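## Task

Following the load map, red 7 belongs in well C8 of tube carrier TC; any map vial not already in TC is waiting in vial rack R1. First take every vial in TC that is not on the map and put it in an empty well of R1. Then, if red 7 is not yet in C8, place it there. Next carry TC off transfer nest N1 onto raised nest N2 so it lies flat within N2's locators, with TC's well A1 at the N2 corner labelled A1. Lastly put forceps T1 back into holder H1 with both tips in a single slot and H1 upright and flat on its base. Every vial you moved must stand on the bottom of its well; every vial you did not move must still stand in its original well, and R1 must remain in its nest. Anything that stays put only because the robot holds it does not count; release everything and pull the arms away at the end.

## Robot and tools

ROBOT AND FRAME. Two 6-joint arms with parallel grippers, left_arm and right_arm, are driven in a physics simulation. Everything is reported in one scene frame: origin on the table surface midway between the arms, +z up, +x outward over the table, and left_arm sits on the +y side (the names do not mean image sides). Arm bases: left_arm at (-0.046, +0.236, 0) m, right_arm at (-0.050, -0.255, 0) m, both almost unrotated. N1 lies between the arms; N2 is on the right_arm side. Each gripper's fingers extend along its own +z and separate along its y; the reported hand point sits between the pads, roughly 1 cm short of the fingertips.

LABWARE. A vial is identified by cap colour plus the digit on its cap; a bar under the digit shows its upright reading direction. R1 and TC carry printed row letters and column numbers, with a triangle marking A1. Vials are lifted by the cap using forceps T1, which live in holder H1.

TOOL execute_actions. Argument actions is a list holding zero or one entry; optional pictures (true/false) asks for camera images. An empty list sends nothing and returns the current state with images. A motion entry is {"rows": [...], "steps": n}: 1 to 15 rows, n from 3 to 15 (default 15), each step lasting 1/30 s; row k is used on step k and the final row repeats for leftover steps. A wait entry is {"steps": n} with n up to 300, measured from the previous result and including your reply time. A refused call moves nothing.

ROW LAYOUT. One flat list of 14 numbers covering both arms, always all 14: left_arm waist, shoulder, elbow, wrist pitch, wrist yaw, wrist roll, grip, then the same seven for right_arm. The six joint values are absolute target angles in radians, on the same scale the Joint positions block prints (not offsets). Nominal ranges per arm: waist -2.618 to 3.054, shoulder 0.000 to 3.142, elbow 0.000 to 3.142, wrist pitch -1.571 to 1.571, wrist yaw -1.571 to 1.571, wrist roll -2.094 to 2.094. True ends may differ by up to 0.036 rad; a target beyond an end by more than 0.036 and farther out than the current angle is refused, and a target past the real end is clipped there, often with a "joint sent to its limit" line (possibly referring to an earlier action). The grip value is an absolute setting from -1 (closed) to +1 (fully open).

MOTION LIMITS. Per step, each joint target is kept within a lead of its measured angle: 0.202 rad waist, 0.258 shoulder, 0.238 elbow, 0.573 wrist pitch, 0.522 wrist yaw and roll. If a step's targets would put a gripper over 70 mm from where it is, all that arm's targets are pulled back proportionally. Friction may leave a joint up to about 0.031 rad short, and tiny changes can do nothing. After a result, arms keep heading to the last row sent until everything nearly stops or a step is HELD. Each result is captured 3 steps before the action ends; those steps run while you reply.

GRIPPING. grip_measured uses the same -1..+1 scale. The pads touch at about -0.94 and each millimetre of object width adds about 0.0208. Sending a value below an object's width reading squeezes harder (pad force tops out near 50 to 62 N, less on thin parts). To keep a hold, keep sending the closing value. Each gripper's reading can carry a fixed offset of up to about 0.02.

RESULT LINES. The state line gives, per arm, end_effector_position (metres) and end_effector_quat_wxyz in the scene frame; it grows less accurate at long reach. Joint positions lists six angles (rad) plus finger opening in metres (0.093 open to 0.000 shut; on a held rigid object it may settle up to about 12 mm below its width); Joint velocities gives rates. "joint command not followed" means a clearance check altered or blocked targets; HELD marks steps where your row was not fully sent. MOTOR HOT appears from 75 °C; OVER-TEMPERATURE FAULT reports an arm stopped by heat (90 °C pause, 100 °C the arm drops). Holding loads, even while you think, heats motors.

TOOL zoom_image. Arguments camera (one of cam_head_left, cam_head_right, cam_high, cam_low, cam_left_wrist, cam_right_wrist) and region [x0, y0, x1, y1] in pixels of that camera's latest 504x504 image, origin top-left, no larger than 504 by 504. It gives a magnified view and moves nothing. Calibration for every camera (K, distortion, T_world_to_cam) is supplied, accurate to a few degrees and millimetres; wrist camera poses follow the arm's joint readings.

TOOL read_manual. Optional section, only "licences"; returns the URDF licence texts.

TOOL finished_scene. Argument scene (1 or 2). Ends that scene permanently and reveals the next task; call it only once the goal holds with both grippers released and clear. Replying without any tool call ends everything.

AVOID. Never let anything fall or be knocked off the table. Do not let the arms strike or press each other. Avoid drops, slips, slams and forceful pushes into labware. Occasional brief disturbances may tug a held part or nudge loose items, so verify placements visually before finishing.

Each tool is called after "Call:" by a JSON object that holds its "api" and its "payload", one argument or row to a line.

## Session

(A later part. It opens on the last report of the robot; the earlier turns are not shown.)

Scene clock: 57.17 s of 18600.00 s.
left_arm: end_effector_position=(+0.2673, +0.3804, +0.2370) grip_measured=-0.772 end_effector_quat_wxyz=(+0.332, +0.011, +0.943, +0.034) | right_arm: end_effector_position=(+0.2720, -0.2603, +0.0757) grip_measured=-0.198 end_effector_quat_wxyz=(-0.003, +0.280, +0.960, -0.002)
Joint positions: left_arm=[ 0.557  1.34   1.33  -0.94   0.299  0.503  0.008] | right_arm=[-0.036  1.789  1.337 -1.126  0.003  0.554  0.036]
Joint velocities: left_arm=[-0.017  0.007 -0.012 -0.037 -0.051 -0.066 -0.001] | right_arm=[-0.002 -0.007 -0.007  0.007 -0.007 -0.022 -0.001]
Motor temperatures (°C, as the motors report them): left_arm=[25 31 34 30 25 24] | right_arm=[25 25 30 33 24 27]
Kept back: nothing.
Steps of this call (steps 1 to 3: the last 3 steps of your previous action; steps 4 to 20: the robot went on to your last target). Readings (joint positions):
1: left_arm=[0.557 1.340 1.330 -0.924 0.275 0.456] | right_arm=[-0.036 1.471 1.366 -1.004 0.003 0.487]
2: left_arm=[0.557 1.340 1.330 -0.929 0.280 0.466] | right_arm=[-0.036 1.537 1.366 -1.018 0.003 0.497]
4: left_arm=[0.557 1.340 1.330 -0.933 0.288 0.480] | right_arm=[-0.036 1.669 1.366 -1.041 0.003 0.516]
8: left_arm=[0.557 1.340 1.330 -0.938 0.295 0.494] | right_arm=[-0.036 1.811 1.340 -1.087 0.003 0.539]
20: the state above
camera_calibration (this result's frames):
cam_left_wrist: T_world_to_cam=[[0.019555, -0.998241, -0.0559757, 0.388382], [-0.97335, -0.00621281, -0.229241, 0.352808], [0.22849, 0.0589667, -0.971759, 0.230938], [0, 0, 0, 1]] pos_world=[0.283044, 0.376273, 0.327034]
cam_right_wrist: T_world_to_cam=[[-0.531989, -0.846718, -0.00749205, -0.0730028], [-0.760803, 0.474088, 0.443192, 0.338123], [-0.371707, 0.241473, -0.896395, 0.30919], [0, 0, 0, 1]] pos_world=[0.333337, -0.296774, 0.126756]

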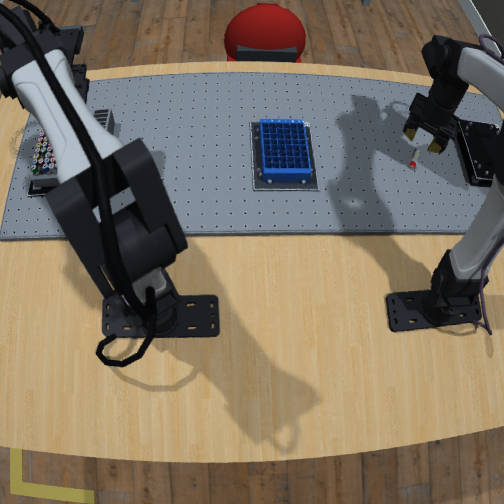

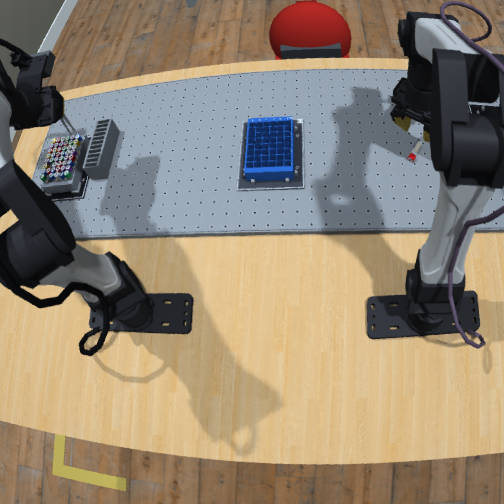

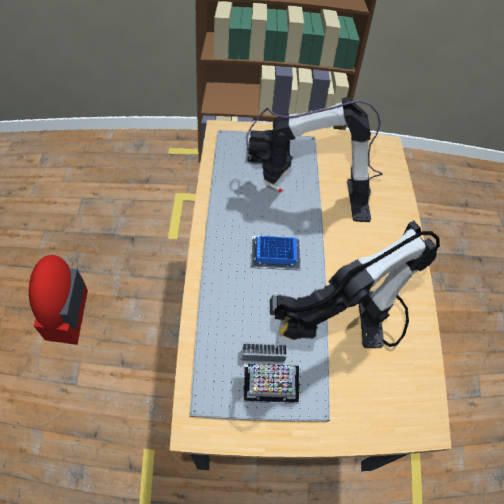

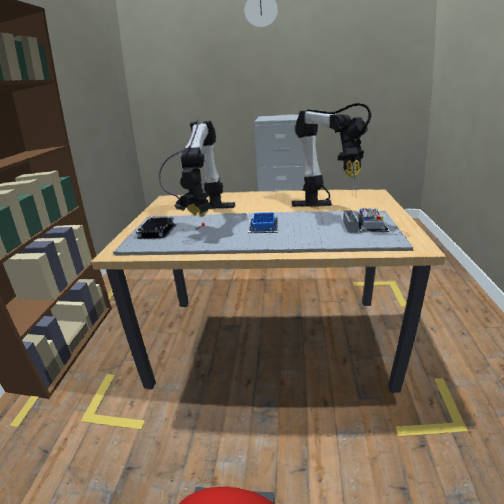

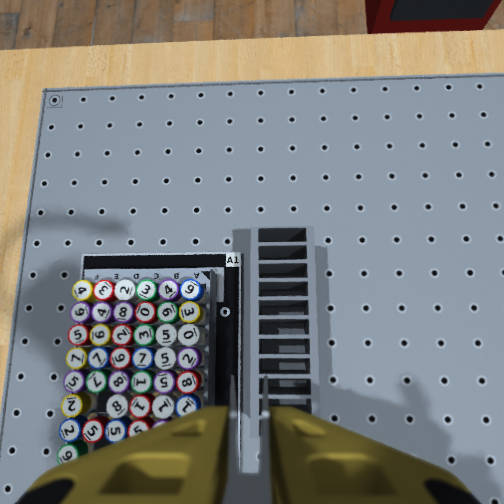

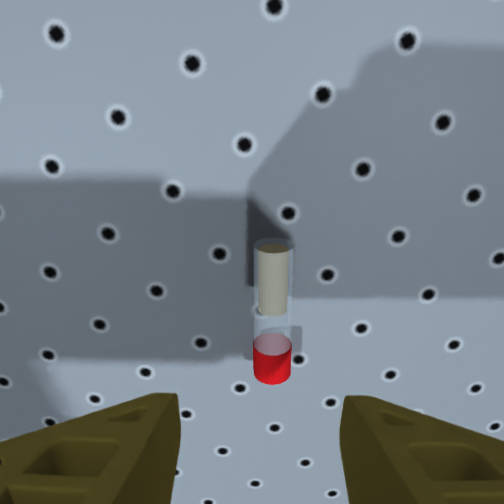

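Call:
{"api": "execute_actions", "payload": {
  "actions": [
    {"rows":[[0.527,1.33,1.32,-0.95,0.31,0.51,-0.77,-0.055,1.81,1.30,-1.08,0,0.56,-0.2],[0.527,1.33,1.32,-0.95,0.31,0.51,-0.77,-0.055,1.82,1.28,-1.05,0,0.56,-0.2],[0.527,1.33,1.32,-0.95,0.31,0.51,-0.77,-0.055,1.825,1.26,-1.02,0,0.56,-0.2],[0.527,1.33,1.32,-0.95,0.31,0.51,-0.77,-0.055,1.83,1.24,-0.99,0,0.56,-0.2],[0.527,1.33,1.32,-0.95,0.31,0.51,-0.77,-0.055,1.835,1.22,-0.96,0,0.56,-0.2],[0.527,1.33,1.32,-0.95,0.31,0.51,-0.77,-0.055,1.84,1.20,-0.93,0,0.56,-0.2],[0.527,1.33,1.32,-0.95,0.31,0.51,-0.77,-0.055,1.845,1.185,-0.905,0,0.56,-0.2]],"steps":15}
  ]
}}

Call:
{"api": "execute_actions", "payload": {
  "actions": [
    {"steps":10}
  ],
  "pictures": true
}}

Scene clock: 57.80 s of 18600.00 s.
left_arm: end_effector_position=(+0.2699, +0.3743, +0.2370) grip_measured=-0.772 end_effector_quat_wxyz=(+0.333, +0.020, +0.942, +0.030) | right_arm: end_effector_position=(+0.2643, -0.2635, +0.0279) grip_measured=-0.198 end_effector_quat_wxyz=(-0.014, +0.286, +0.958, -0.005)
Joint positions: left_arm=[ 0.538  1.34   1.33  -0.941  0.301  0.505  0.008] | right_arm=[-0.046  1.835  1.196 -0.961  0.003  0.555  0.036]
Joint velocities: left_arm=[ 0.007  0.002  0.007 -0.037 -0.051 -0.066 -0.001] | right_arm=[-0.007  0.022 -0.017  0.154 -0.051  0.007 -0.001]
Motor temperatures (°C, as the motors report them): left_arm=[25 31 34 30 25 24] | right_arm=[25 25 30 33 24 27]
Steps of this call (steps 1 to 7: the robot went on to your last target; steps 8 to 19: the first 12 steps of this action). Readings (joint positions):
8: left_arm=[0.555 1.340 1.330 -0.940 0.300 0.504] | right_arm=[-0.037 1.789 1.334 -1.124 0.003 0.555]
9: left_arm=[0.550 1.340 1.330 -0.940 0.300 0.504] | right_arm=[-0.038 1.789 1.328 -1.113 0.003 0.555]
11: left_arm=[0.542 1.340 1.330 -0.941 0.300 0.504] | right_arm=[-0.043 1.790 1.300 -1.079 0.003 0.555]
15: left_arm=[0.538 1.340 1.330 -0.941 0.301 0.505] | right_arm=[-0.046 1.812 1.223 -0.997 0.003 0.555]
19: the state above

Scene clock: 58.13 s of 18600.00 s.
left_arm: end_effector_position=(+0.2699, +0.3743, +0.2370) grip_measured=-0.772 end_effector_quat_wxyz=(+0.333, +0.020, +0.942, +0.030) | right_arm: end_effector_position=(+0.2727, -0.2637, +0.0278) grip_measured=-0.198 end_effector_quat_wxyz=(+0.003, +0.286, +0.958, -0.001)
Joint positions: left_arm=[ 0.538  1.34   1.33  -0.941  0.301  0.505  0.008] | right_arm=[-0.046  1.835  1.196 -0.926  0.003  0.555  0.036]
Joint velocities: left_arm=[-0.002 -0.017  0.002  0.007 -0.022 -0.007 -0.001] | right_arm=[ 0.002  0.007 -0.007  0.051  0.022  0.037  0.   ]
Motor temperatures (°C, as the motors report them): left_arm=[25 31 34 30 25 24] | right_arm=[25 25 30 33 24 27]
Kept back: nothing.
Steps of this call (steps 1 to 3: the last 3 steps of your previous action; steps 4 to 10: the robot went on to your last target). Readings (joint positions):
1: left_arm=[0.538 1.340 1.330 -0.941 0.301 0.505] | right_arm=[-0.046 1.835 1.196 -0.955 0.003 0.555]
2: left_arm=[0.538 1.340 1.330 -0.941 0.301 0.505] | right_arm=[-0.046 1.835 1.196 -0.948 0.003 0.555]
4: left_arm=[0.538 1.340 1.330 -0.941 0.301 0.505] | right_arm=[-0.046 1.835 1.196 -0.938 0.003 0.555]
8: left_arm=[0.538 1.340 1.330 -0.941 0.301 0.505] | right_arm=[-0.046 1.835 1.196 -0.929 0.003 0.555]
10: the state above
camera_calibration (this result's frames):
cam_left_wrist: T_world_to_cam=[[-0.000696432, -0.998476, -0.0551771, 0.387615], [-0.973172, 0.0133717, -0.229688, 0.348086], [0.230076, 0.0535369, -0.971699, 0.232305], [0, 0, 0, 1]] pos_world=[0.28557, 0.369933, 0.32707]
cam_right_wrist: T_world_to_cam=[[-0.541509, -0.840578, -0.0140434, -0.0714085], [-0.760846, 0.482902, 0.433496, 0.364091], [-0.357606, 0.245427, -0.901046, 0.264622], [0, 0, 0, 1]] pos_world=[0.332979, -0.30079, 0.0796016]

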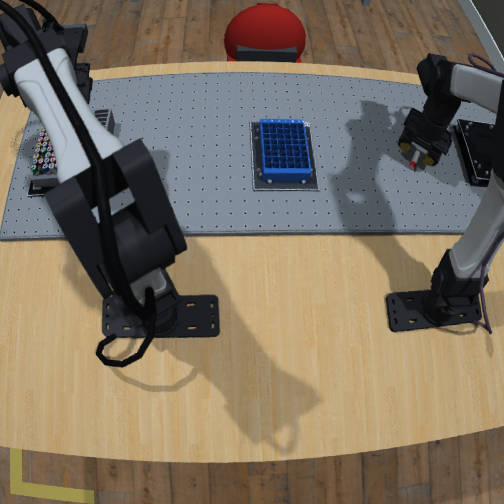

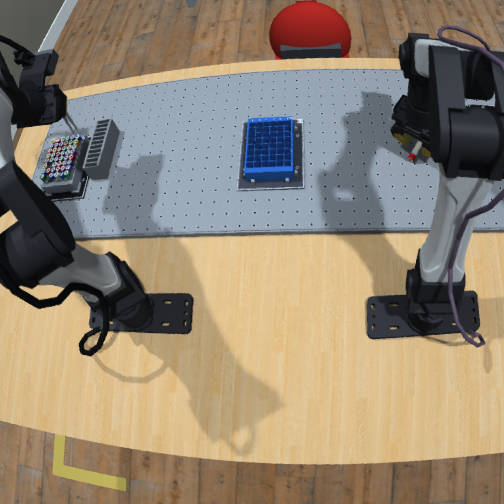

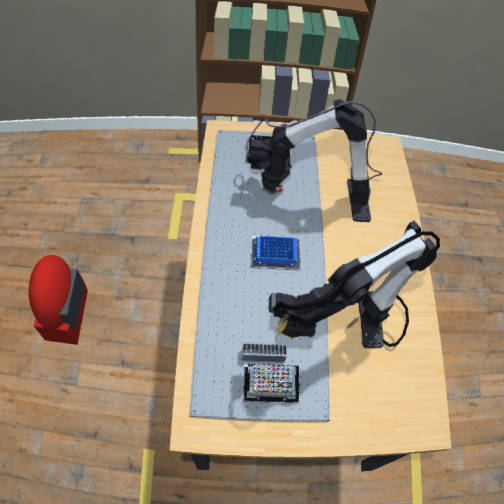

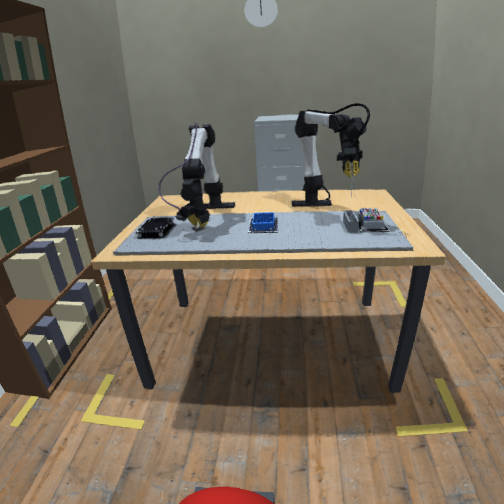

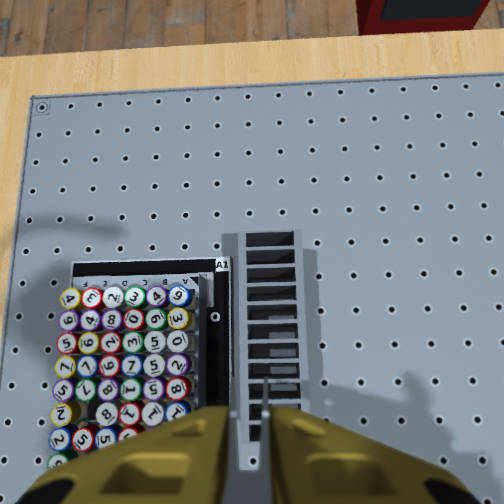

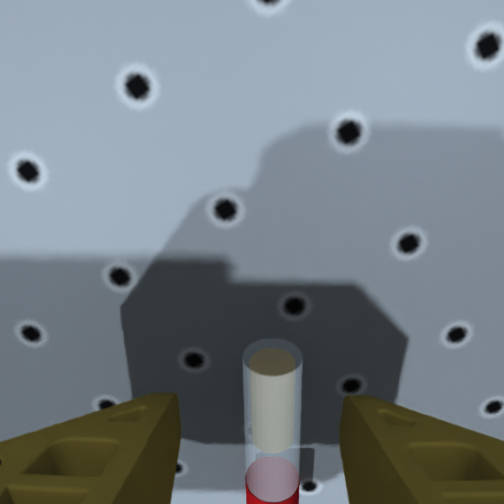

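Call:
{"api": "execute_actions", "payload": {
  "actions": [
    {"rows":[[0.527,1.33,1.32,-0.95,0.31,0.51,-0.77,-0.055,1.845,1.168,-0.895,0,0.56,-0.2],[0.527,1.33,1.32,-0.95,0.31,0.51,-0.77,-0.055,1.845,1.168,-0.895,0,0.56,-0.2],[0.527,1.33,1.32,-0.95,0.31,0.51,-0.77,-0.055,1.845,1.168,-0.895,0,0.56,-0.2],[0.527,1.33,1.32,-0.95,0.31,0.51,-0.77,-0.055,1.845,1.168,-0.895,0,0.56,-0.2],[0.527,1.33,1.32,-0.95,0.31,0.51,-0.77,-0.055,1.845,1.168,-0.895,0,0.56,-0.3],[0.527,1.33,1.32,-0.95,0.31,0.51,-0.77,-0.055,1.845,1.168,-0.895,0,0.56,-0.4],[0.527,1.33,1.32,-0.95,0.31,0.51,-0.77,-0.055,1.845,1.168,-0.895,0,0.56,-0.5],[0.527,1.33,1.32,-0.95,0.31,0.51,-0.77,-0.055,1.845,1.168,-0.895,0,0.56,-0.58],[0.527,1.33,1.32,-0.95,0.31,0.51,-0.77,-0.055,1.845,1.168,-0.895,0,0.56,-0.64],[0.527,1.33,1.32,-0.95,0.31,0.51,-0.77,-0.055,1.845,1.168,-0.895,0,0.56,-0.7]],"steps":15}
  ]
}}

Call:
{"api": "execute_actions", "payload": {
  "actions": [
    {"rows":[[0.527,1.33,1.32,-0.95,0.31,0.51,-0.77,-0.055,1.845,1.168,-0.895,0,0.65,-0.7],[0.527,1.33,1.32,-0.95,0.31,0.51,-0.77,-0.055,1.845,1.168,-0.895,0,0.75,-0.7],[0.527,1.33,1.32,-0.95,0.31,0.51,-0.77,-0.055,1.845,1.168,-0.895,0,0.85,-0.7],[0.527,1.33,1.32,-0.95,0.31,0.51,-0.77,-0.055,1.845,1.168,-0.895,0,0.95,-0.7],[0.527,1.33,1.32,-0.95,0.31,0.51,-0.77,-0.055,1.845,1.168,-0.895,0,1.05,-0.7],[0.527,1.33,1.32,-0.95,0.31,0.51,-0.77,-0.055,1.845,1.168,-0.895,0,1.15,-0.7],[0.527,1.33,1.32,-0.95,0.31,0.51,-0.77,-0.055,1.845,1.168,-0.895,0,1.26,-0.7]],"steps":15}
  ]
}}

Call:
{"api": "execute_actions", "payload": {
  "actions": [
    {"steps":15}
  ],
  "pictures": true
}}

Scene clock: 58.83 s of 18600.00 s.
left_arm: end_effector_position=(+0.2699, +0.3743, +0.2370) grip_measured=-0.772 end_effector_quat_wxyz=(+0.333, +0.020, +0.942, +0.030) | right_arm: end_effector_position=(+0.2731, -0.2637, +0.0261) grip_measured=-0.695 end_effector_quat_wxyz=(+0.005, +0.286, +0.958, -0.000)
Joint positions: left_arm=[ 0.538  1.34   1.33  -0.941  0.301  0.505  0.008] | right_arm=[-0.046  1.835  1.188 -0.914  0.003  0.555  0.012]
Joint velocities: left_arm=[ 0.002  0.002 -0.012 -0.022  0.022 -0.051 -0.001] | right_arm=[ 0.007  0.002 -0.002 -0.007 -0.007 -0.037 -0.004]
Motor temperatures (°C, as the motors report them): left_arm=[25 31 34 30 25 24] | right_arm=[25 25 30 33 24 27]
Steps of this call (steps 1 to 9: the robot went on to your last target; steps 10 to 21: the first 12 steps of this action). Readings (joint positions):
10: left_arm=[0.538 1.340 1.330 -0.941 0.301 0.505] | right_arm=[-0.046 1.835 1.195 -0.923 0.003 0.555]
11: left_arm=[0.538 1.340 1.330 -0.941 0.301 0.505] | right_arm=[-0.046 1.835 1.194 -0.920 0.003 0.555]
13: left_arm=[0.538 1.340 1.330 -0.941 0.301 0.505] | right_arm=[-0.046 1.835 1.190 -0.917 0.003 0.555]
17: left_arm=[0.538 1.340 1.330 -0.941 0.301 0.505] | right_arm=[-0.046 1.835 1.188 -0.916 0.003 0.555]
21: the state above

Scene clock: 59.33 s of 18600.00 s.
left_arm: end_effector_position=(+0.2699, +0.3743, +0.2370) grip_measured=-0.772 end_effector_quat_wxyz=(+0.333, +0.020, +0.942, +0.030) | right_arm: end_effector_position=(+0.2735, -0.2636, +0.0261) grip_measured=-0.696 end_effector_quat_wxyz=(+0.005, +0.551, +0.834, +0.002)
Joint positions: left_arm=[ 0.538  1.34   1.33  -0.941  0.301  0.505  0.008] | right_arm=[-0.046  1.835  1.188 -0.913  0.003  1.143  0.012]
Joint velocities: left_arm=[-0.002  0.012 -0.007  0.051 -0.022 -0.022 -0.001] | right_arm=[-0.007  0.002  0.017  0.007 -0.037  0.784 -0.001]
Motor temperatures (°C, as the motors report them): left_arm=[25 31 34 30 25 24] | right_arm=[25 26 30 32 24 27]
Steps of this call (steps 1 to 3: the last 3 steps of your previous action; steps 4 to 15: the first 12 steps of this action). Readings (joint positions):
4: left_arm=[0.538 1.340 1.330 -0.941 0.301 0.505] | right_arm=[-0.046 1.835 1.188 -0.913 0.003 0.568]
5: left_arm=[0.538 1.340 1.330 -0.941 0.301 0.505] | right_arm=[-0.046 1.835 1.188 -0.913 0.003 0.598]
7: left_arm=[0.538 1.340 1.330 -0.941 0.301 0.505] | right_arm=[-0.046 1.835 1.188 -0.913 0.003 0.696]
11: left_arm=[0.538 1.340 1.330 -0.941 0.301 0.505] | right_arm=[-0.046 1.835 1.188 -0.913 0.003 0.980]
15: the state above

Scene clock: 59.83 s of 18600.00 s.
left_arm: end_effector_position=(+0.2699, +0.3743, +0.2370) grip_measured=-0.772 end_effector_quat_wxyz=(+0.333, +0.020, +0.942, +0.030) | right_arm: end_effector_position=(+0.2736, -0.2636, +0.0261) grip_measured=-0.696 end_effector_quat_wxyz=(+0.005, +0.596, +0.803, +0.002)
Joint positions: left_arm=[ 0.538  1.34   1.33  -0.941  0.301  0.505  0.008] | right_arm=[-0.046  1.835  1.188 -0.912  0.003  1.251  0.012]
Joint velocities: left_arm=[-0.012 -0.002 -0.002  0.037 -0.037  0.007 -0.   ] | right_arm=[-0.007 -0.002  0.007 -0.051  0.022  0.007  0.   ]
Motor temperatures (°C, as the motors report them): left_arm=[25 31 34 30 25 24] | right_arm=[25 26 30 32 24 27]
Kept back: nothing.
Steps of this call (steps 1 to 3: the last 3 steps of your previous action; steps 4 to 15: the robot went on to your last target). Readings (joint positions):
1: left_arm=[0.538 1.340 1.330 -0.941 0.301 0.505] | right_arm=[-0.046 1.835 1.188 -0.913 0.003 1.166]
2: left_arm=[0.538 1.340 1.330 -0.941 0.301 0.505] | right_arm=[-0.046 1.835 1.188 -0.913 0.003 1.184]
4: left_arm=[0.538 1.340 1.330 -0.941 0.301 0.505] | right_arm=[-0.046 1.835 1.188 -0.913 0.003 1.210]
8: left_arm=[0.538 1.340 1.330 -0.941 0.301 0.505] | right_arm=[-0.046 1.835 1.188 -0.912 0.003 1.237]
15: the state above
camera_calibration (this result's frames):
cam_left_wrist: T_world_to_cam=[[-0.000696432, -0.998476, -0.0551771, 0.387615], [-0.973172, 0.0133717, -0.229688, 0.348086], [0.230076, 0.0535369, -0.971699, 0.232305], [0, 0, 0, 1]] pos_world=[0.28557, 0.369933, 0.32707]
cam_right_wrist: T_world_to_cam=[[-0.954369, -0.297667, -0.0239423, 0.185372], [-0.278269, 0.857343, 0.433046, 0.332166], [-0.108377, 0.419948, -0.901054, 0.24115], [0, 0, 0, 1]] pos_world=[0.29548, -0.330871, 0.0778845]

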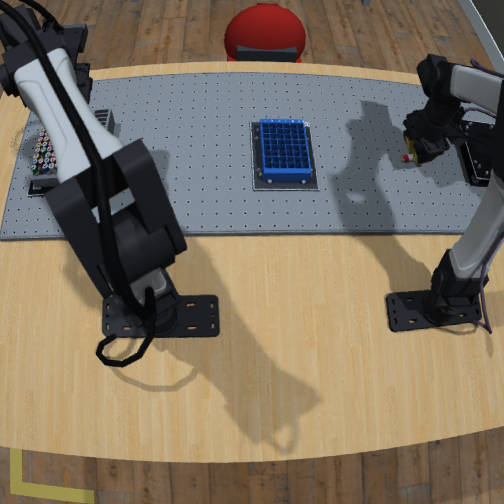

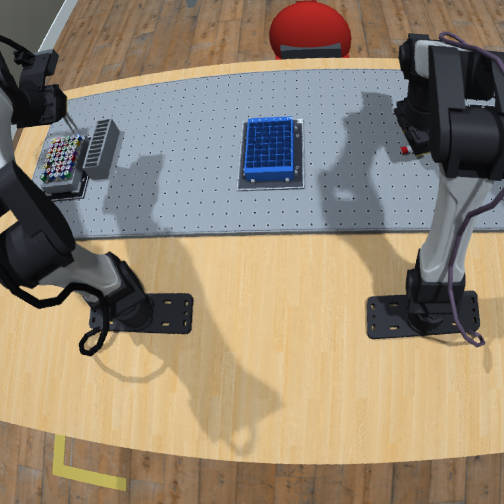

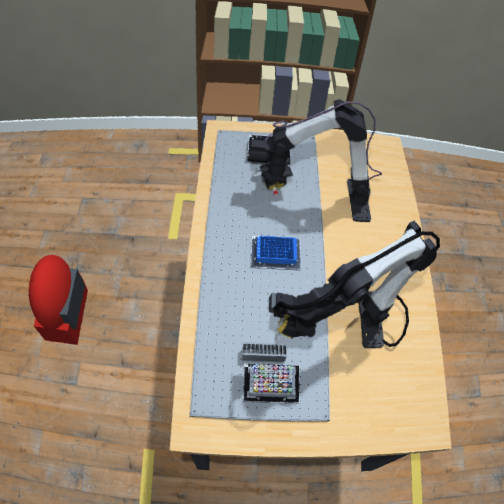

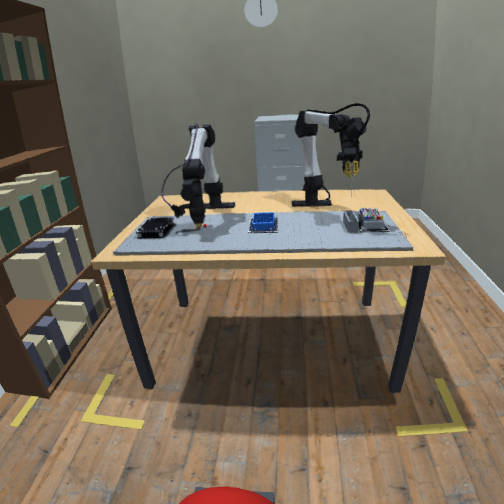

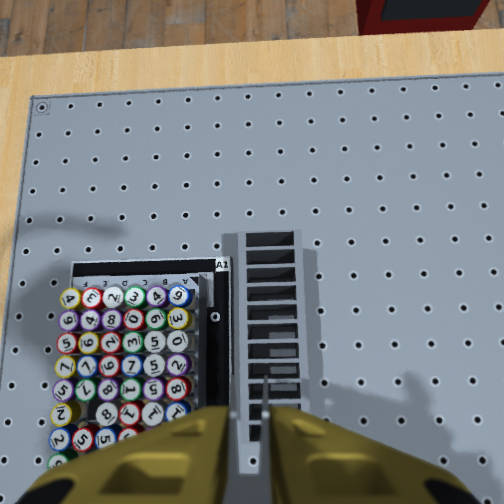

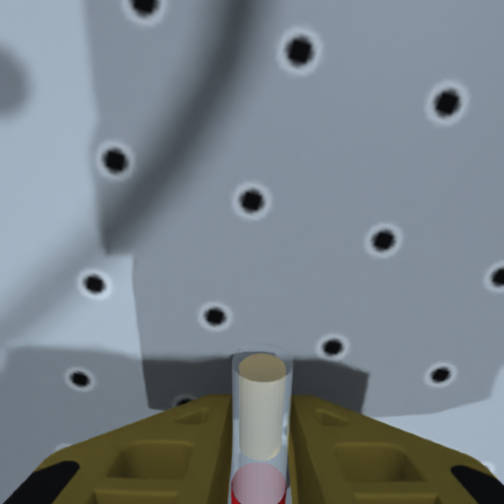

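Call:
{"api": "execute_actions", "payload": {
  "actions": [
    {"rows":[[0.527,1.33,1.32,-0.95,0.31,0.51,-0.77,-0.055,1.845,1.168,-0.895,0,1.26,-0.6],[0.527,1.33,1.32,-0.95,0.31,0.51,-0.77,-0.055,1.845,1.168,-0.895,0,1.26,-0.45],[0.527,1.33,1.32,-0.95,0.31,0.51,-0.77,-0.055,1.845,1.168,-0.895,0,1.26,-0.3],[0.527,1.33,1.32,-0.95,0.31,0.51,-0.77,-0.055,1.845,1.168,-0.895,0,1.26,-0.3],[0.527,1.33,1.32,-0.95,0.31,0.51,-0.77,-0.055,1.81,1.22,-0.96,0,1.26,-0.3],[0.527,1.33,1.32,-0.95,0.31,0.51,-0.77,-0.055,1.80,1.25,-1.01,0,1.26,-0.3],[0.527,1.33,1.32,-0.95,0.31,0.51,-0.77,-0.055,1.79,1.28,-1.06,0,1.26,-0.3],[0.527,1.33,1.32,-0.95,0.31,0.51,-0.77,-0.055,1.78,1.31,-1.10,0,1.26,-0.3],[0.527,1.33,1.32,-0.95,0.31,0.51,-0.77,-0.055,1.77,1.34,-1.13,0,1.26,-0.3],[0.527,1.33,1.32,-0.95,0.31,0.51,-0.77,-0.055,1.77,1.34,-1.13,0,1.26,-0.3],[0.527,1.33,1.32,-0.95,0.31,0.51,-0.77,-0.055,1.77,1.34,-1.13,0,0.9,-0.3],[0.527,1.33,1.32,-0.95,0.31,0.51,-0.77,0,1.77,1.34,-1.13,0.1,0.5,-0.3],[0.527,1.33,1.32,-0.95,0.31,0.51,-0.77,0.1,1.77,1.34,-1.13,0.2,0.1,-0.3],[0.527,1.33,1.32,-0.95,0.31,0.51,-0.77,0.2,1.77,1.34,-1.13,0.3,-0.3,-0.3],[0.527,1.33,1.32,-0.95,0.31,0.51,-0.77,0.26,1.77,1.34,-1.13,0.46,-1.58,-0.3]],"steps":15}
  ]
}}

Call:
{"api": "execute_actions", "payload": {
  "actions": [
    {"steps":25}
  ]
}}

Call:
{"api": "execute_actions", "payload": {
  "actions": [
    {"rows":[[0.527,1.33,1.32,-0.95,0.31,0.51,-0.77,0.26,1.75,1.30,-1.08,0.46,-1.58,-0.3],[0.527,1.33,1.32,-0.95,0.31,0.51,-0.77,0.26,1.74,1.27,-1.05,0.46,-1.58,-0.3],[0.527,1.33,1.32,-0.95,0.31,0.51,-0.77,0.26,1.74,1.23,-1.02,0.46,-1.58,-0.3],[0.527,1.33,1.32,-0.95,0.31,0.51,-0.77,0.26,1.74,1.195,-1.0,0.46,-1.58,-0.3]],"steps":15}
  ]
}}

Call:
{"api": "execute_actions", "payload": {
  "actions": [
    {"steps":12}
  ],
  "pictures": true
}}

Scene clock: 61.00 s of 18600.00 s.
left_arm: end_effector_position=(+0.2699, +0.3743, +0.2370) grip_measured=-0.772 end_effector_quat_wxyz=(+0.333, +0.020, +0.942, +0.030) | right_arm: end_effector_position=(+0.2863, -0.2648, +0.0749) grip_measured=-0.302 end_effector_quat_wxyz=(+0.029, +0.538, +0.842, +0.009)
Joint positions: left_arm=[ 0.538  1.34   1.33  -0.941  0.301  0.505  0.008] | right_arm=[-0.042  1.784  1.325 -1.053  0.015  1.116  0.031]
Joint velocities: left_arm=[-0.012  0.007 -0.002  0.066 -0.037 -0.051 -0.   ] | right_arm=[ 0.144 -0.349  0.344 -0.271  0.696 -2.835  0.   ]
Motor temperatures (°C, as the motors report them): left_arm=[25 31 34 30 25 24] | right_arm=[25 26 30 32 24 27]
Steps of this call (steps 1 to 15: the robot went on to your last target; steps 16 to 23: nothing new was sent; steps 24 to 35: the first 12 steps of this action). Readings (joint positions):
24: left_arm=[0.538 1.340 1.330 -0.941 0.301 0.505] | right_arm=[-0.046 1.835 1.188 -0.912 0.003 1.255]
25: left_arm=[0.538 1.340 1.330 -0.941 0.301 0.505] | right_arm=[-0.046 1.835 1.188 -0.912 0.003 1.256]
27: left_arm=[0.538 1.340 1.330 -0.941 0.301 0.505] | right_arm=[-0.046 1.835 1.188 -0.912 0.003 1.256]
31: left_arm=[0.538 1.340 1.330 -0.941 0.301 0.505] | right_arm=[-0.046 1.829 1.237 -0.980 0.003 1.256]
35: the state above

Scene clock: 61.83 s of 18600.00 s.
left_arm: end_effector_position=(+0.2699, +0.3743, +0.2370) grip_measured=-0.772 end_effector_quat_wxyz=(+0.333, +0.020, +0.942, +0.030) | right_arm: end_effector_position=(+0.2844, -0.2332, +0.1010) grip_measured=-0.302 end_effector_quat_wxyz=(+0.094, +0.693, -0.685, +0.204)
Joint positions: left_arm=[ 0.538  1.34   1.33  -0.941  0.301  0.505  0.008] | right_arm=[ 0.266  1.765  1.34  -1.112  0.452 -1.301  0.031]
Joint velocities: left_arm=[-0.007 -0.012 -0.007  0.007 -0.007 -0.007  0.001] | right_arm=[ 0.002 -0.007  0.012 -0.007 -0.022 -1.78  -0.   ]
Motor temperatures (°C, as the motors report them): left_arm=[25 31 34 30 25 24] | right_arm=[25 26 30 32 24 27]
Kept back: nothing.
Steps of this call (steps 1 to 3: the last 3 steps of your previous action; steps 4 to 25: the robot went on to your last target). Readings (joint positions):
1: left_arm=[0.538 1.340 1.330 -0.941 0.301 0.505] | right_arm=[-0.025 1.773 1.334 -1.061 0.050 1.018]
2: left_arm=[0.538 1.340 1.330 -0.941 0.301 0.505] | right_arm=[0.013 1.766 1.338 -1.068 0.102 0.921]
4: left_arm=[0.538 1.340 1.330 -0.941 0.301 0.505] | right_arm=[0.133 1.765 1.340 -1.077 0.228 0.726]
8: left_arm=[0.538 1.340 1.330 -0.941 0.301 0.505] | right_arm=[0.287 1.765 1.340 -1.089 0.346 0.329]
25: the state above

Scene clock: 62.23 s of 18600.00 s.
left_arm: end_effector_position=(+0.2699, +0.3743, +0.2370) grip_measured=-0.772 end_effector_quat_wxyz=(+0.333, +0.020, +0.942, +0.030) | right_arm: end_effector_position=(+0.2657, -0.2393, +0.0744) grip_measured=-0.302 end_effector_quat_wxyz=(+0.133, +0.776, -0.589, +0.183)
Joint positions: left_arm=[ 0.538  1.34   1.33  -0.941  0.301  0.505  0.008] | right_arm=[ 0.266  1.744  1.206 -1.031  0.456 -1.557  0.031]
Joint velocities: left_arm=[-0.002  0.007 -0.007 -0.022 -0.022  0.051  0.   ] | right_arm=[ 0.002 -0.007 -0.002  0.066  0.037 -0.11  -0.   ]
Motor temperatures (°C, as the motors report them): left_arm=[25 31 34 30 25 24] | right_arm=[25 26 30 32 24 27]
Steps of this call (steps 1 to 12: the first 12 steps of this action). Readings (joint positions):
1: left_arm=[0.538 1.340 1.330 -0.941 0.301 0.505] | right_arm=[0.266 1.764 1.338 -1.109 0.453 -1.357]
2: left_arm=[0.538 1.340 1.330 -0.941 0.301 0.505] | right_arm=[0.266 1.761 1.328 -1.099 0.454 -1.401]
4: left_arm=[0.538 1.340 1.330 -0.941 0.301 0.505] | right_arm=[0.266 1.748 1.282 -1.065 0.456 -1.464]
8: left_arm=[0.538 1.340 1.330 -0.941 0.301 0.505] | right_arm=[0.266 1.744 1.209 -1.046 0.456 -1.530]
12: the state above

Scene clock: 62.63 s of 18600.00 s.
left_arm: end_effector_position=(+0.2699, +0.3743, +0.2370) grip_measured=-0.772 end_effector_quat_wxyz=(+0.333, +0.020, +0.942, +0.030) | right_arm: end_effector_position=(+0.2688, -0.2384, +0.0744) grip_measured=-0.302 end_effector_quat_wxyz=(+0.129, +0.780, -0.583, +0.186)
Joint positions: left_arm=[ 0.538  1.34   1.33  -0.941  0.301  0.505  0.008] | right_arm=[ 0.266  1.744  1.206 -1.017  0.456 -1.574  0.031]
Joint velocities: left_arm=[-0.022 -0.007 -0.002  0.007 -0.022 -0.081 -0.   ] | right_arm=[ 0.002 -0.002  0.012  0.081 -0.066 -0.022 -0.001]
Motor temperatures (°C, as the motors report them): left_arm=[25 31 34 30 25 24] | right_arm=[25 26 30 32 24 27]
Kept back: nothing.
Steps of this call (steps 1 to 3: the last 3 steps of your previous action; steps 4 to 12: the robot went on to your last target). Readings (joint positions):
1: left_arm=[0.538 1.340 1.330 -0.941 0.301 0.505] | right_arm=[0.266 1.744 1.206 -1.028 0.456 -1.561]
2: left_arm=[0.538 1.340 1.330 -0.941 0.301 0.505] | right_arm=[0.266 1.744 1.206 -1.026 0.456 -1.563]
4: left_arm=[0.538 1.340 1.330 -0.941 0.301 0.505] | right_arm=[0.266 1.744 1.206 -1.022 0.456 -1.568]
8: left_arm=[0.538 1.340 1.330 -0.941 0.301 0.505] | right_arm=[0.266 1.744 1.206 -1.018 0.456 -1.572]
12: the state above
camera_calibration (this result's frames):
cam_left_wrist: T_world_to_cam=[[-0.000696432, -0.998476, -0.0551771, 0.387615], [-0.973172, 0.0133717, -0.229688, 0.348086], [0.230076, 0.0535369, -0.971699, 0.232305], [0, 0, 0, 1]] pos_world=[0.28557, 0.369933, 0.32707]
cam_right_wrist: T_world_to_cam=[[0.958056, 0.286579, -0.000877118, -0.187014], [0.176475, -0.587553, 0.789708, -0.205001], [0.225798, -0.756739, -0.613483, -0.118135], [0, 0, 0, 1]] pos_world=[0.242022, -0.156252, 0.0892536]

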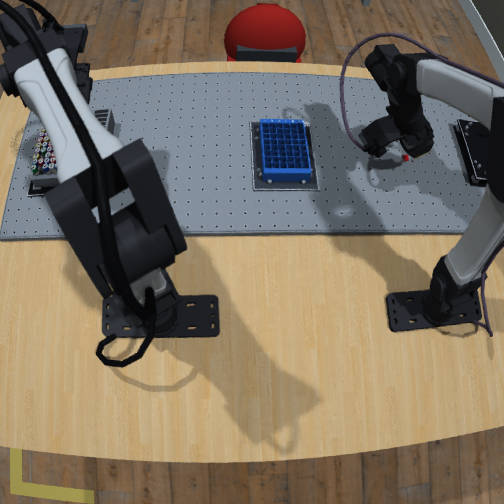

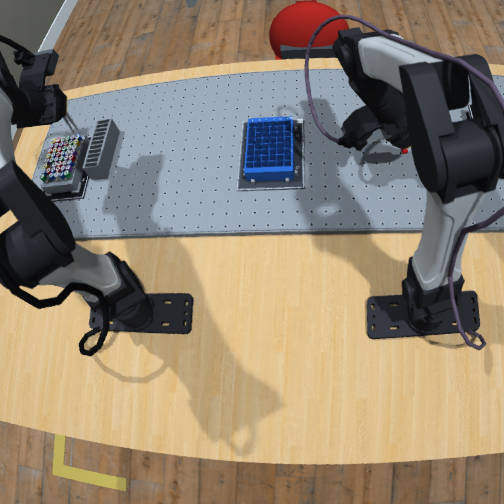

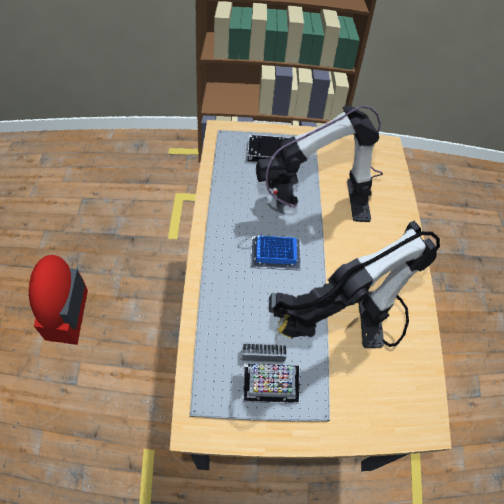

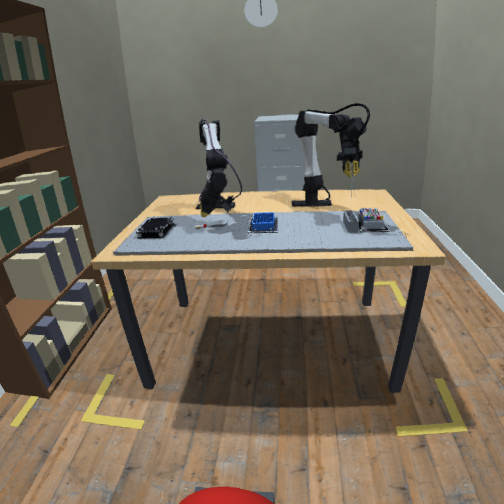

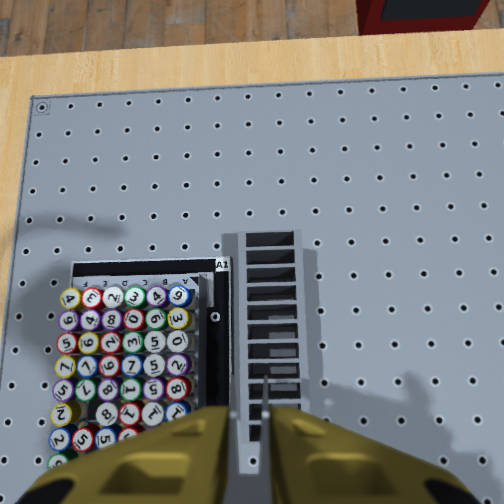

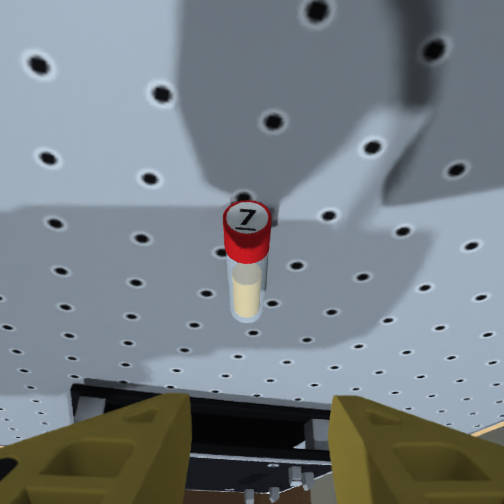

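Call:
{"api": "execute_actions", "payload": {
  "actions": [
    {"rows":[[0.527,1.33,1.32,-0.95,0.31,0.51,-0.77,0.29,1.775,1.185,-0.98,0.46,-1.58,-0.3],[0.527,1.33,1.32,-0.95,0.31,0.51,-0.77,0.29,1.785,1.17,-0.95,0.46,-1.58,-0.3],[0.527,1.33,1.32,-0.95,0.31,0.51,-0.77,0.29,1.795,1.155,-0.92,0.46,-1.58,-0.3],[0.527,1.33,1.32,-0.95,0.31,0.51,-0.77,0.29,1.805,1.14,-0.89,0.46,-1.58,-0.3],[0.527,1.33,1.32,-0.95,0.31,0.51,-0.77,0.29,1.812,1.125,-0.86,0.46,-1.58,-0.3],[0.527,1.33,1.32,-0.95,0.31,0.51,-0.77,0.29,1.82,1.11,-0.84,0.46,-1.58,-0.3],[0.527,1.33,1.32,-0.95,0.31,0.51,-0.77,0.29,1.825,1.10,-0.835,0.46,-1.58,-0.3],[0.527,1.33,1.32,-0.95,0.31,0.51,-0.77,0.29,1.828,1.092,-0.835,0.46,-1.58,-0.3]],"steps":15}
  ]
}}

Call:
{"api": "execute_actions", "payload": {
  "actions": [
    {"steps":12}
  ],
  "pictures": true
}}

Scene clock: 63.33 s of 18600.00 s.
left_arm: end_effector_position=(+0.2699, +0.3743, +0.2370) grip_measured=-0.772 end_effector_quat_wxyz=(+0.333, +0.020, +0.942, +0.030) | right_arm: end_effector_position=(+0.2629, -0.2353, +0.0295) grip_measured=-0.302 end_effector_quat_wxyz=(+0.143, +0.788, -0.573, +0.176)
Joint positions: left_arm=[ 0.538  1.34   1.33  -0.941  0.301  0.505  0.008] | right_arm=[ 0.282  1.817  1.104 -0.878  0.458 -1.576  0.031]
Joint velocities: left_arm=[-0.027  0.007  0.022  0.037 -0.007 -0.037 -0.001] | right_arm=[-0.017  0.017 -0.056  0.022 -0.022 -0.037 -0.001]
Motor temperatures (°C, as the motors report them): left_arm=[25 31 34 30 25 24] | right_arm=[25 26 30 32 24 27]
Steps of this call (steps 1 to 9: the robot went on to your last target; steps 10 to 21: the first 12 steps of this action). Readings (joint positions):
10: left_arm=[0.538 1.340 1.330 -0.941 0.301 0.505] | right_arm=[0.267 1.744 1.206 -1.014 0.457 -1.575]
11: left_arm=[0.538 1.340 1.330 -0.941 0.301 0.505] | right_arm=[0.270 1.745 1.204 -1.008 0.457 -1.575]
13: left_arm=[0.538 1.340 1.330 -0.941 0.301 0.505] | right_arm=[0.277 1.753 1.191 -0.977 0.458 -1.575]
17: left_arm=[0.538 1.340 1.330 -0.941 0.301 0.505] | right_arm=[0.282 1.793 1.135 -0.901 0.458 -1.576]
21: the state above

Scene clock: 63.73 s of 18600.00 s.
left_arm: end_effector_position=(+0.2699, +0.3743, +0.2370) grip_measured=-0.772 end_effector_quat_wxyz=(+0.333, +0.020, +0.942, +0.030) | right_arm: end_effector_position=(+0.2682, -0.2337, +0.0293) grip_measured=-0.302 end_effector_quat_wxyz=(+0.133, +0.786, -0.575, +0.184)
Joint positions: left_arm=[ 0.538  1.34   1.33  -0.941  0.301  0.505  0.008] | right_arm=[ 0.282  1.817  1.103 -0.853  0.458 -1.576  0.031]
Joint velocities: left_arm=[-0.007 -0.002  0.002 -0.022  0.037  0.022 -0.001] | right_arm=[ 0.012 -0.007 -0.012  0.022  0.007  0.051  0.   ]
Motor temperatures (°C, as the motors report them): left_arm=[25 31 34 30 25 24] | right_arm=[25 26 30 32 24 27]
Kept back: nothing.
Steps of this call (steps 1 to 3: the last 3 steps of your previous action; steps 4 to 12: the robot went on to your last target). Readings (joint positions):
1: left_arm=[0.538 1.340 1.330 -0.941 0.301 0.505] | right_arm=[0.282 1.817 1.103 -0.875 0.458 -1.576]
2: left_arm=[0.538 1.340 1.330 -0.941 0.301 0.505] | right_arm=[0.282 1.817 1.103 -0.871 0.458 -1.576]
4: left_arm=[0.538 1.340 1.330 -0.941 0.301 0.505] | right_arm=[0.282 1.817 1.103 -0.863 0.458 -1.576]
8: left_arm=[0.538 1.340 1.330 -0.941 0.301 0.505] | right_arm=[0.282 1.817 1.103 -0.855 0.458 -1.576]
12: the state above
camera_calibration (this result's frames):
cam_left_wrist: T_world_to_cam=[[-0.000696432, -0.998476, -0.0551771, 0.387615], [-0.973172, 0.0133717, -0.229688, 0.348086], [0.230076, 0.0535369, -0.971699, 0.232305], [0, 0, 0, 1]] pos_world=[0.28557, 0.369933, 0.32707]
cam_right_wrist: T_world_to_cam=[[0.952634, 0.303794, -0.0140998, -0.18191], [0.196653, -0.579971, 0.790545, -0.170143], [0.231985, -0.755872, -0.612242, -0.143551], [0, 0, 0, 1]] pos_world=[0.240055, -0.151921, 0.0440528]

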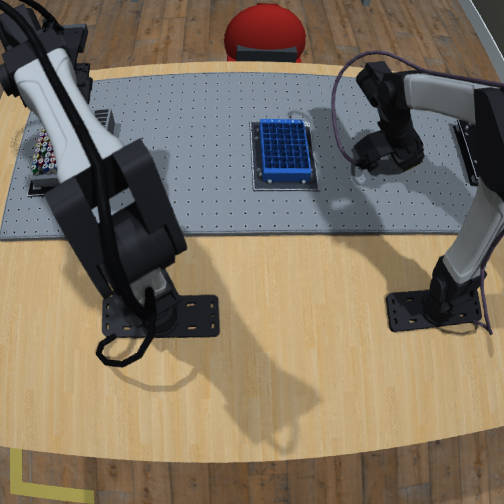

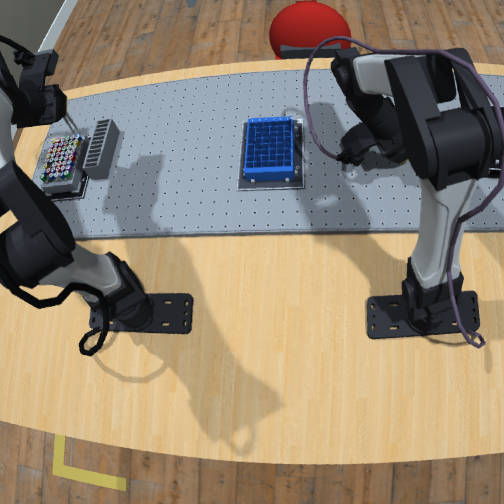

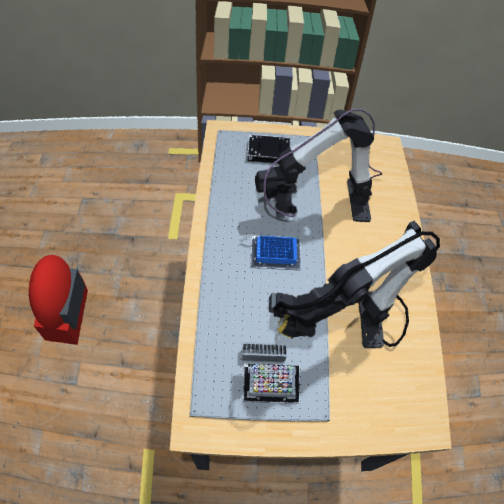

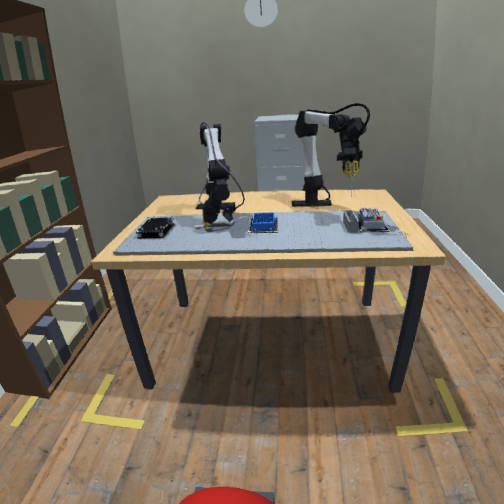

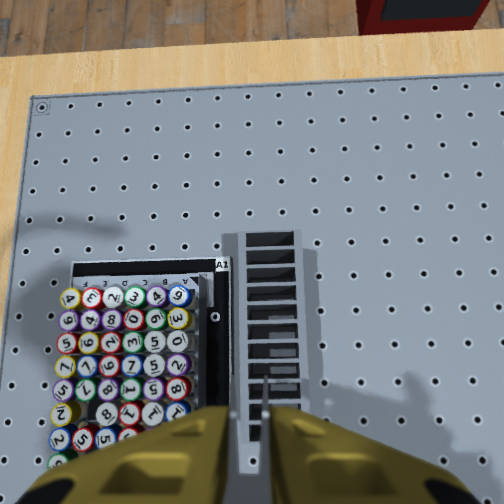

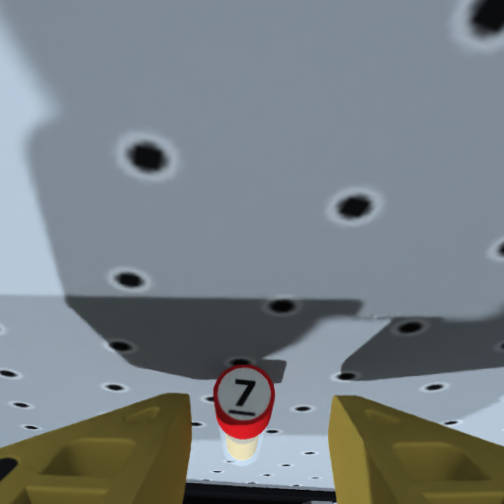

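Call:
{"api": "execute_actions", "payload": {
  "actions": [
    {"rows":[[0.527,1.33,1.32,-0.95,0.31,0.51,-0.77,0.29,1.828,1.07,-0.85,0.46,-1.58,-0.3]],"steps":12}
  ],
  "pictures": true
}}

Scene clock: 64.13 s of 18600.00 s.
left_arm: end_effector_position=(+0.2699, +0.3743, +0.2370) grip_measured=-0.772 end_effector_quat_wxyz=(+0.333, +0.020, +0.942, +0.030) | right_arm: end_effector_position=(+0.2638, -0.2350, +0.0261) grip_measured=-0.302 end_effector_quat_wxyz=(+0.138, +0.787, -0.574, +0.180)
Joint positions: left_arm=[ 0.538  1.34   1.33  -0.941  0.301  0.505  0.008] | right_arm=[ 0.282  1.817  1.089 -0.851  0.458 -1.576  0.031]
Joint velocities: left_arm=[-0.002 -0.002 -0.007 -0.037  0.081 -0.022  0.001] | right_arm=[-0.027  0.007 -0.012 -0.037 -0.037 -0.081  0.002]
Motor temperatures (°C, as the motors report them): left_arm=[25 31 34 30 25 24] | right_arm=[25 26 30 32 24 27]
Steps of this call (steps 1 to 3: the robot went on to your last target; steps 4 to 12: the first 9 steps of this action). Readings (joint positions):
4: left_arm=[0.538 1.340 1.330 -0.941 0.301 0.505] | right_arm=[0.282 1.817 1.102 -0.852 0.458 -1.576]
5: left_arm=[0.538 1.340 1.330 -0.941 0.301 0.505] | right_arm=[0.282 1.817 1.100 -0.851 0.458 -1.576]
7: left_arm=[0.538 1.340 1.330 -0.941 0.301 0.505] | right_arm=[0.282 1.817 1.093 -0.851 0.458 -1.576]
11: left_arm=[0.538 1.340 1.330 -0.941 0.301 0.505] | right_arm=[0.282 1.817 1.089 -0.851 0.458 -1.576]
12: the state above
camera_calibration (this result's frames):
cam_left_wrist: T_world_to_cam=[[-0.000696432, -0.998476, -0.0551771, 0.387615], [-0.973172, 0.0133717, -0.229688, 0.348086], [0.230076, 0.0535369, -0.971699, 0.232305], [0, 0, 0, 1]] pos_world=[0.28557, 0.369933, 0.32707]
cam_right_wrist: T_world_to_cam=[[0.952379, 0.303714, -0.027067, -0.176958], [0.206436, -0.576906, 0.790293, -0.169373], [0.224408, -0.758246, -0.612131, -0.144115], [0, 0, 0, 1]] pos_world=[0.235837, -0.153242, 0.040848]

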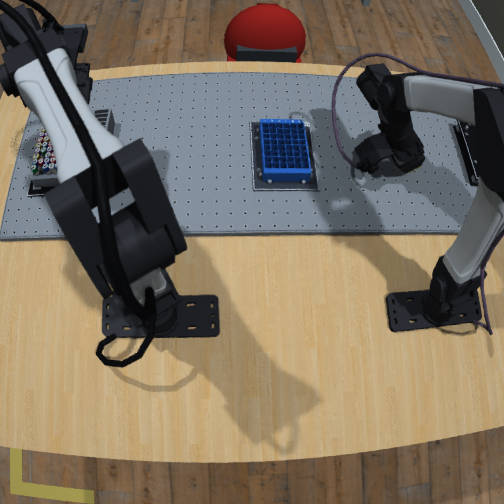

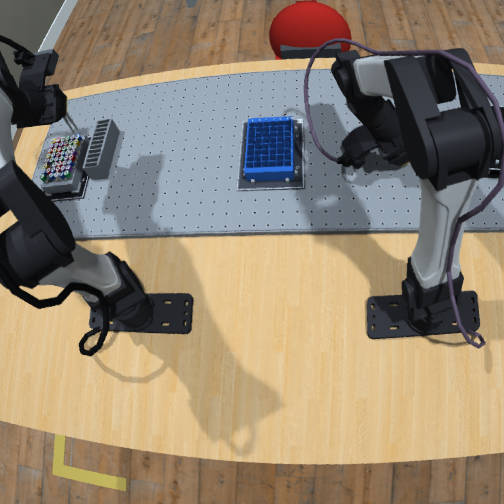

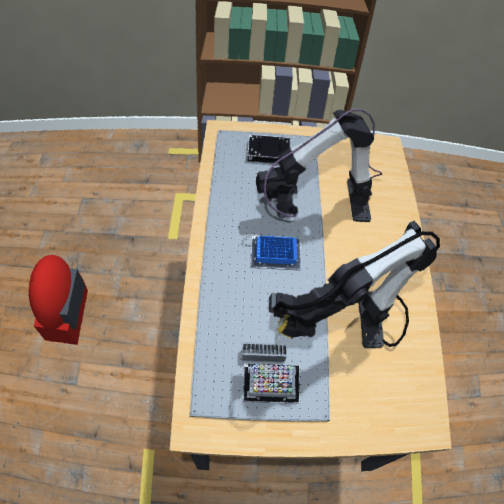

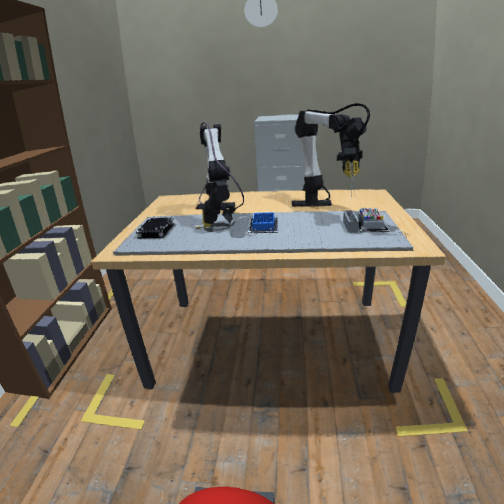

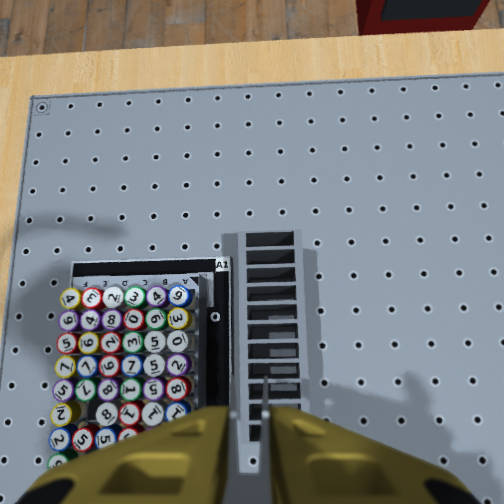

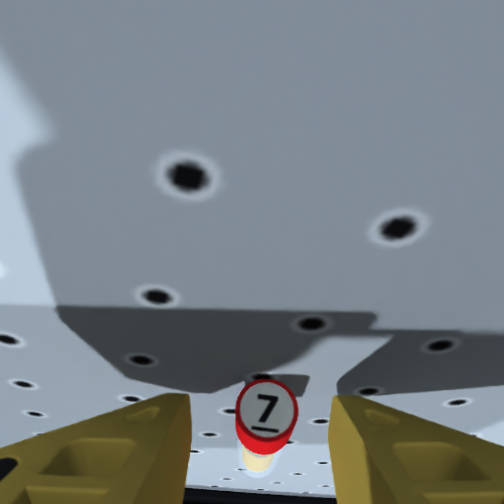

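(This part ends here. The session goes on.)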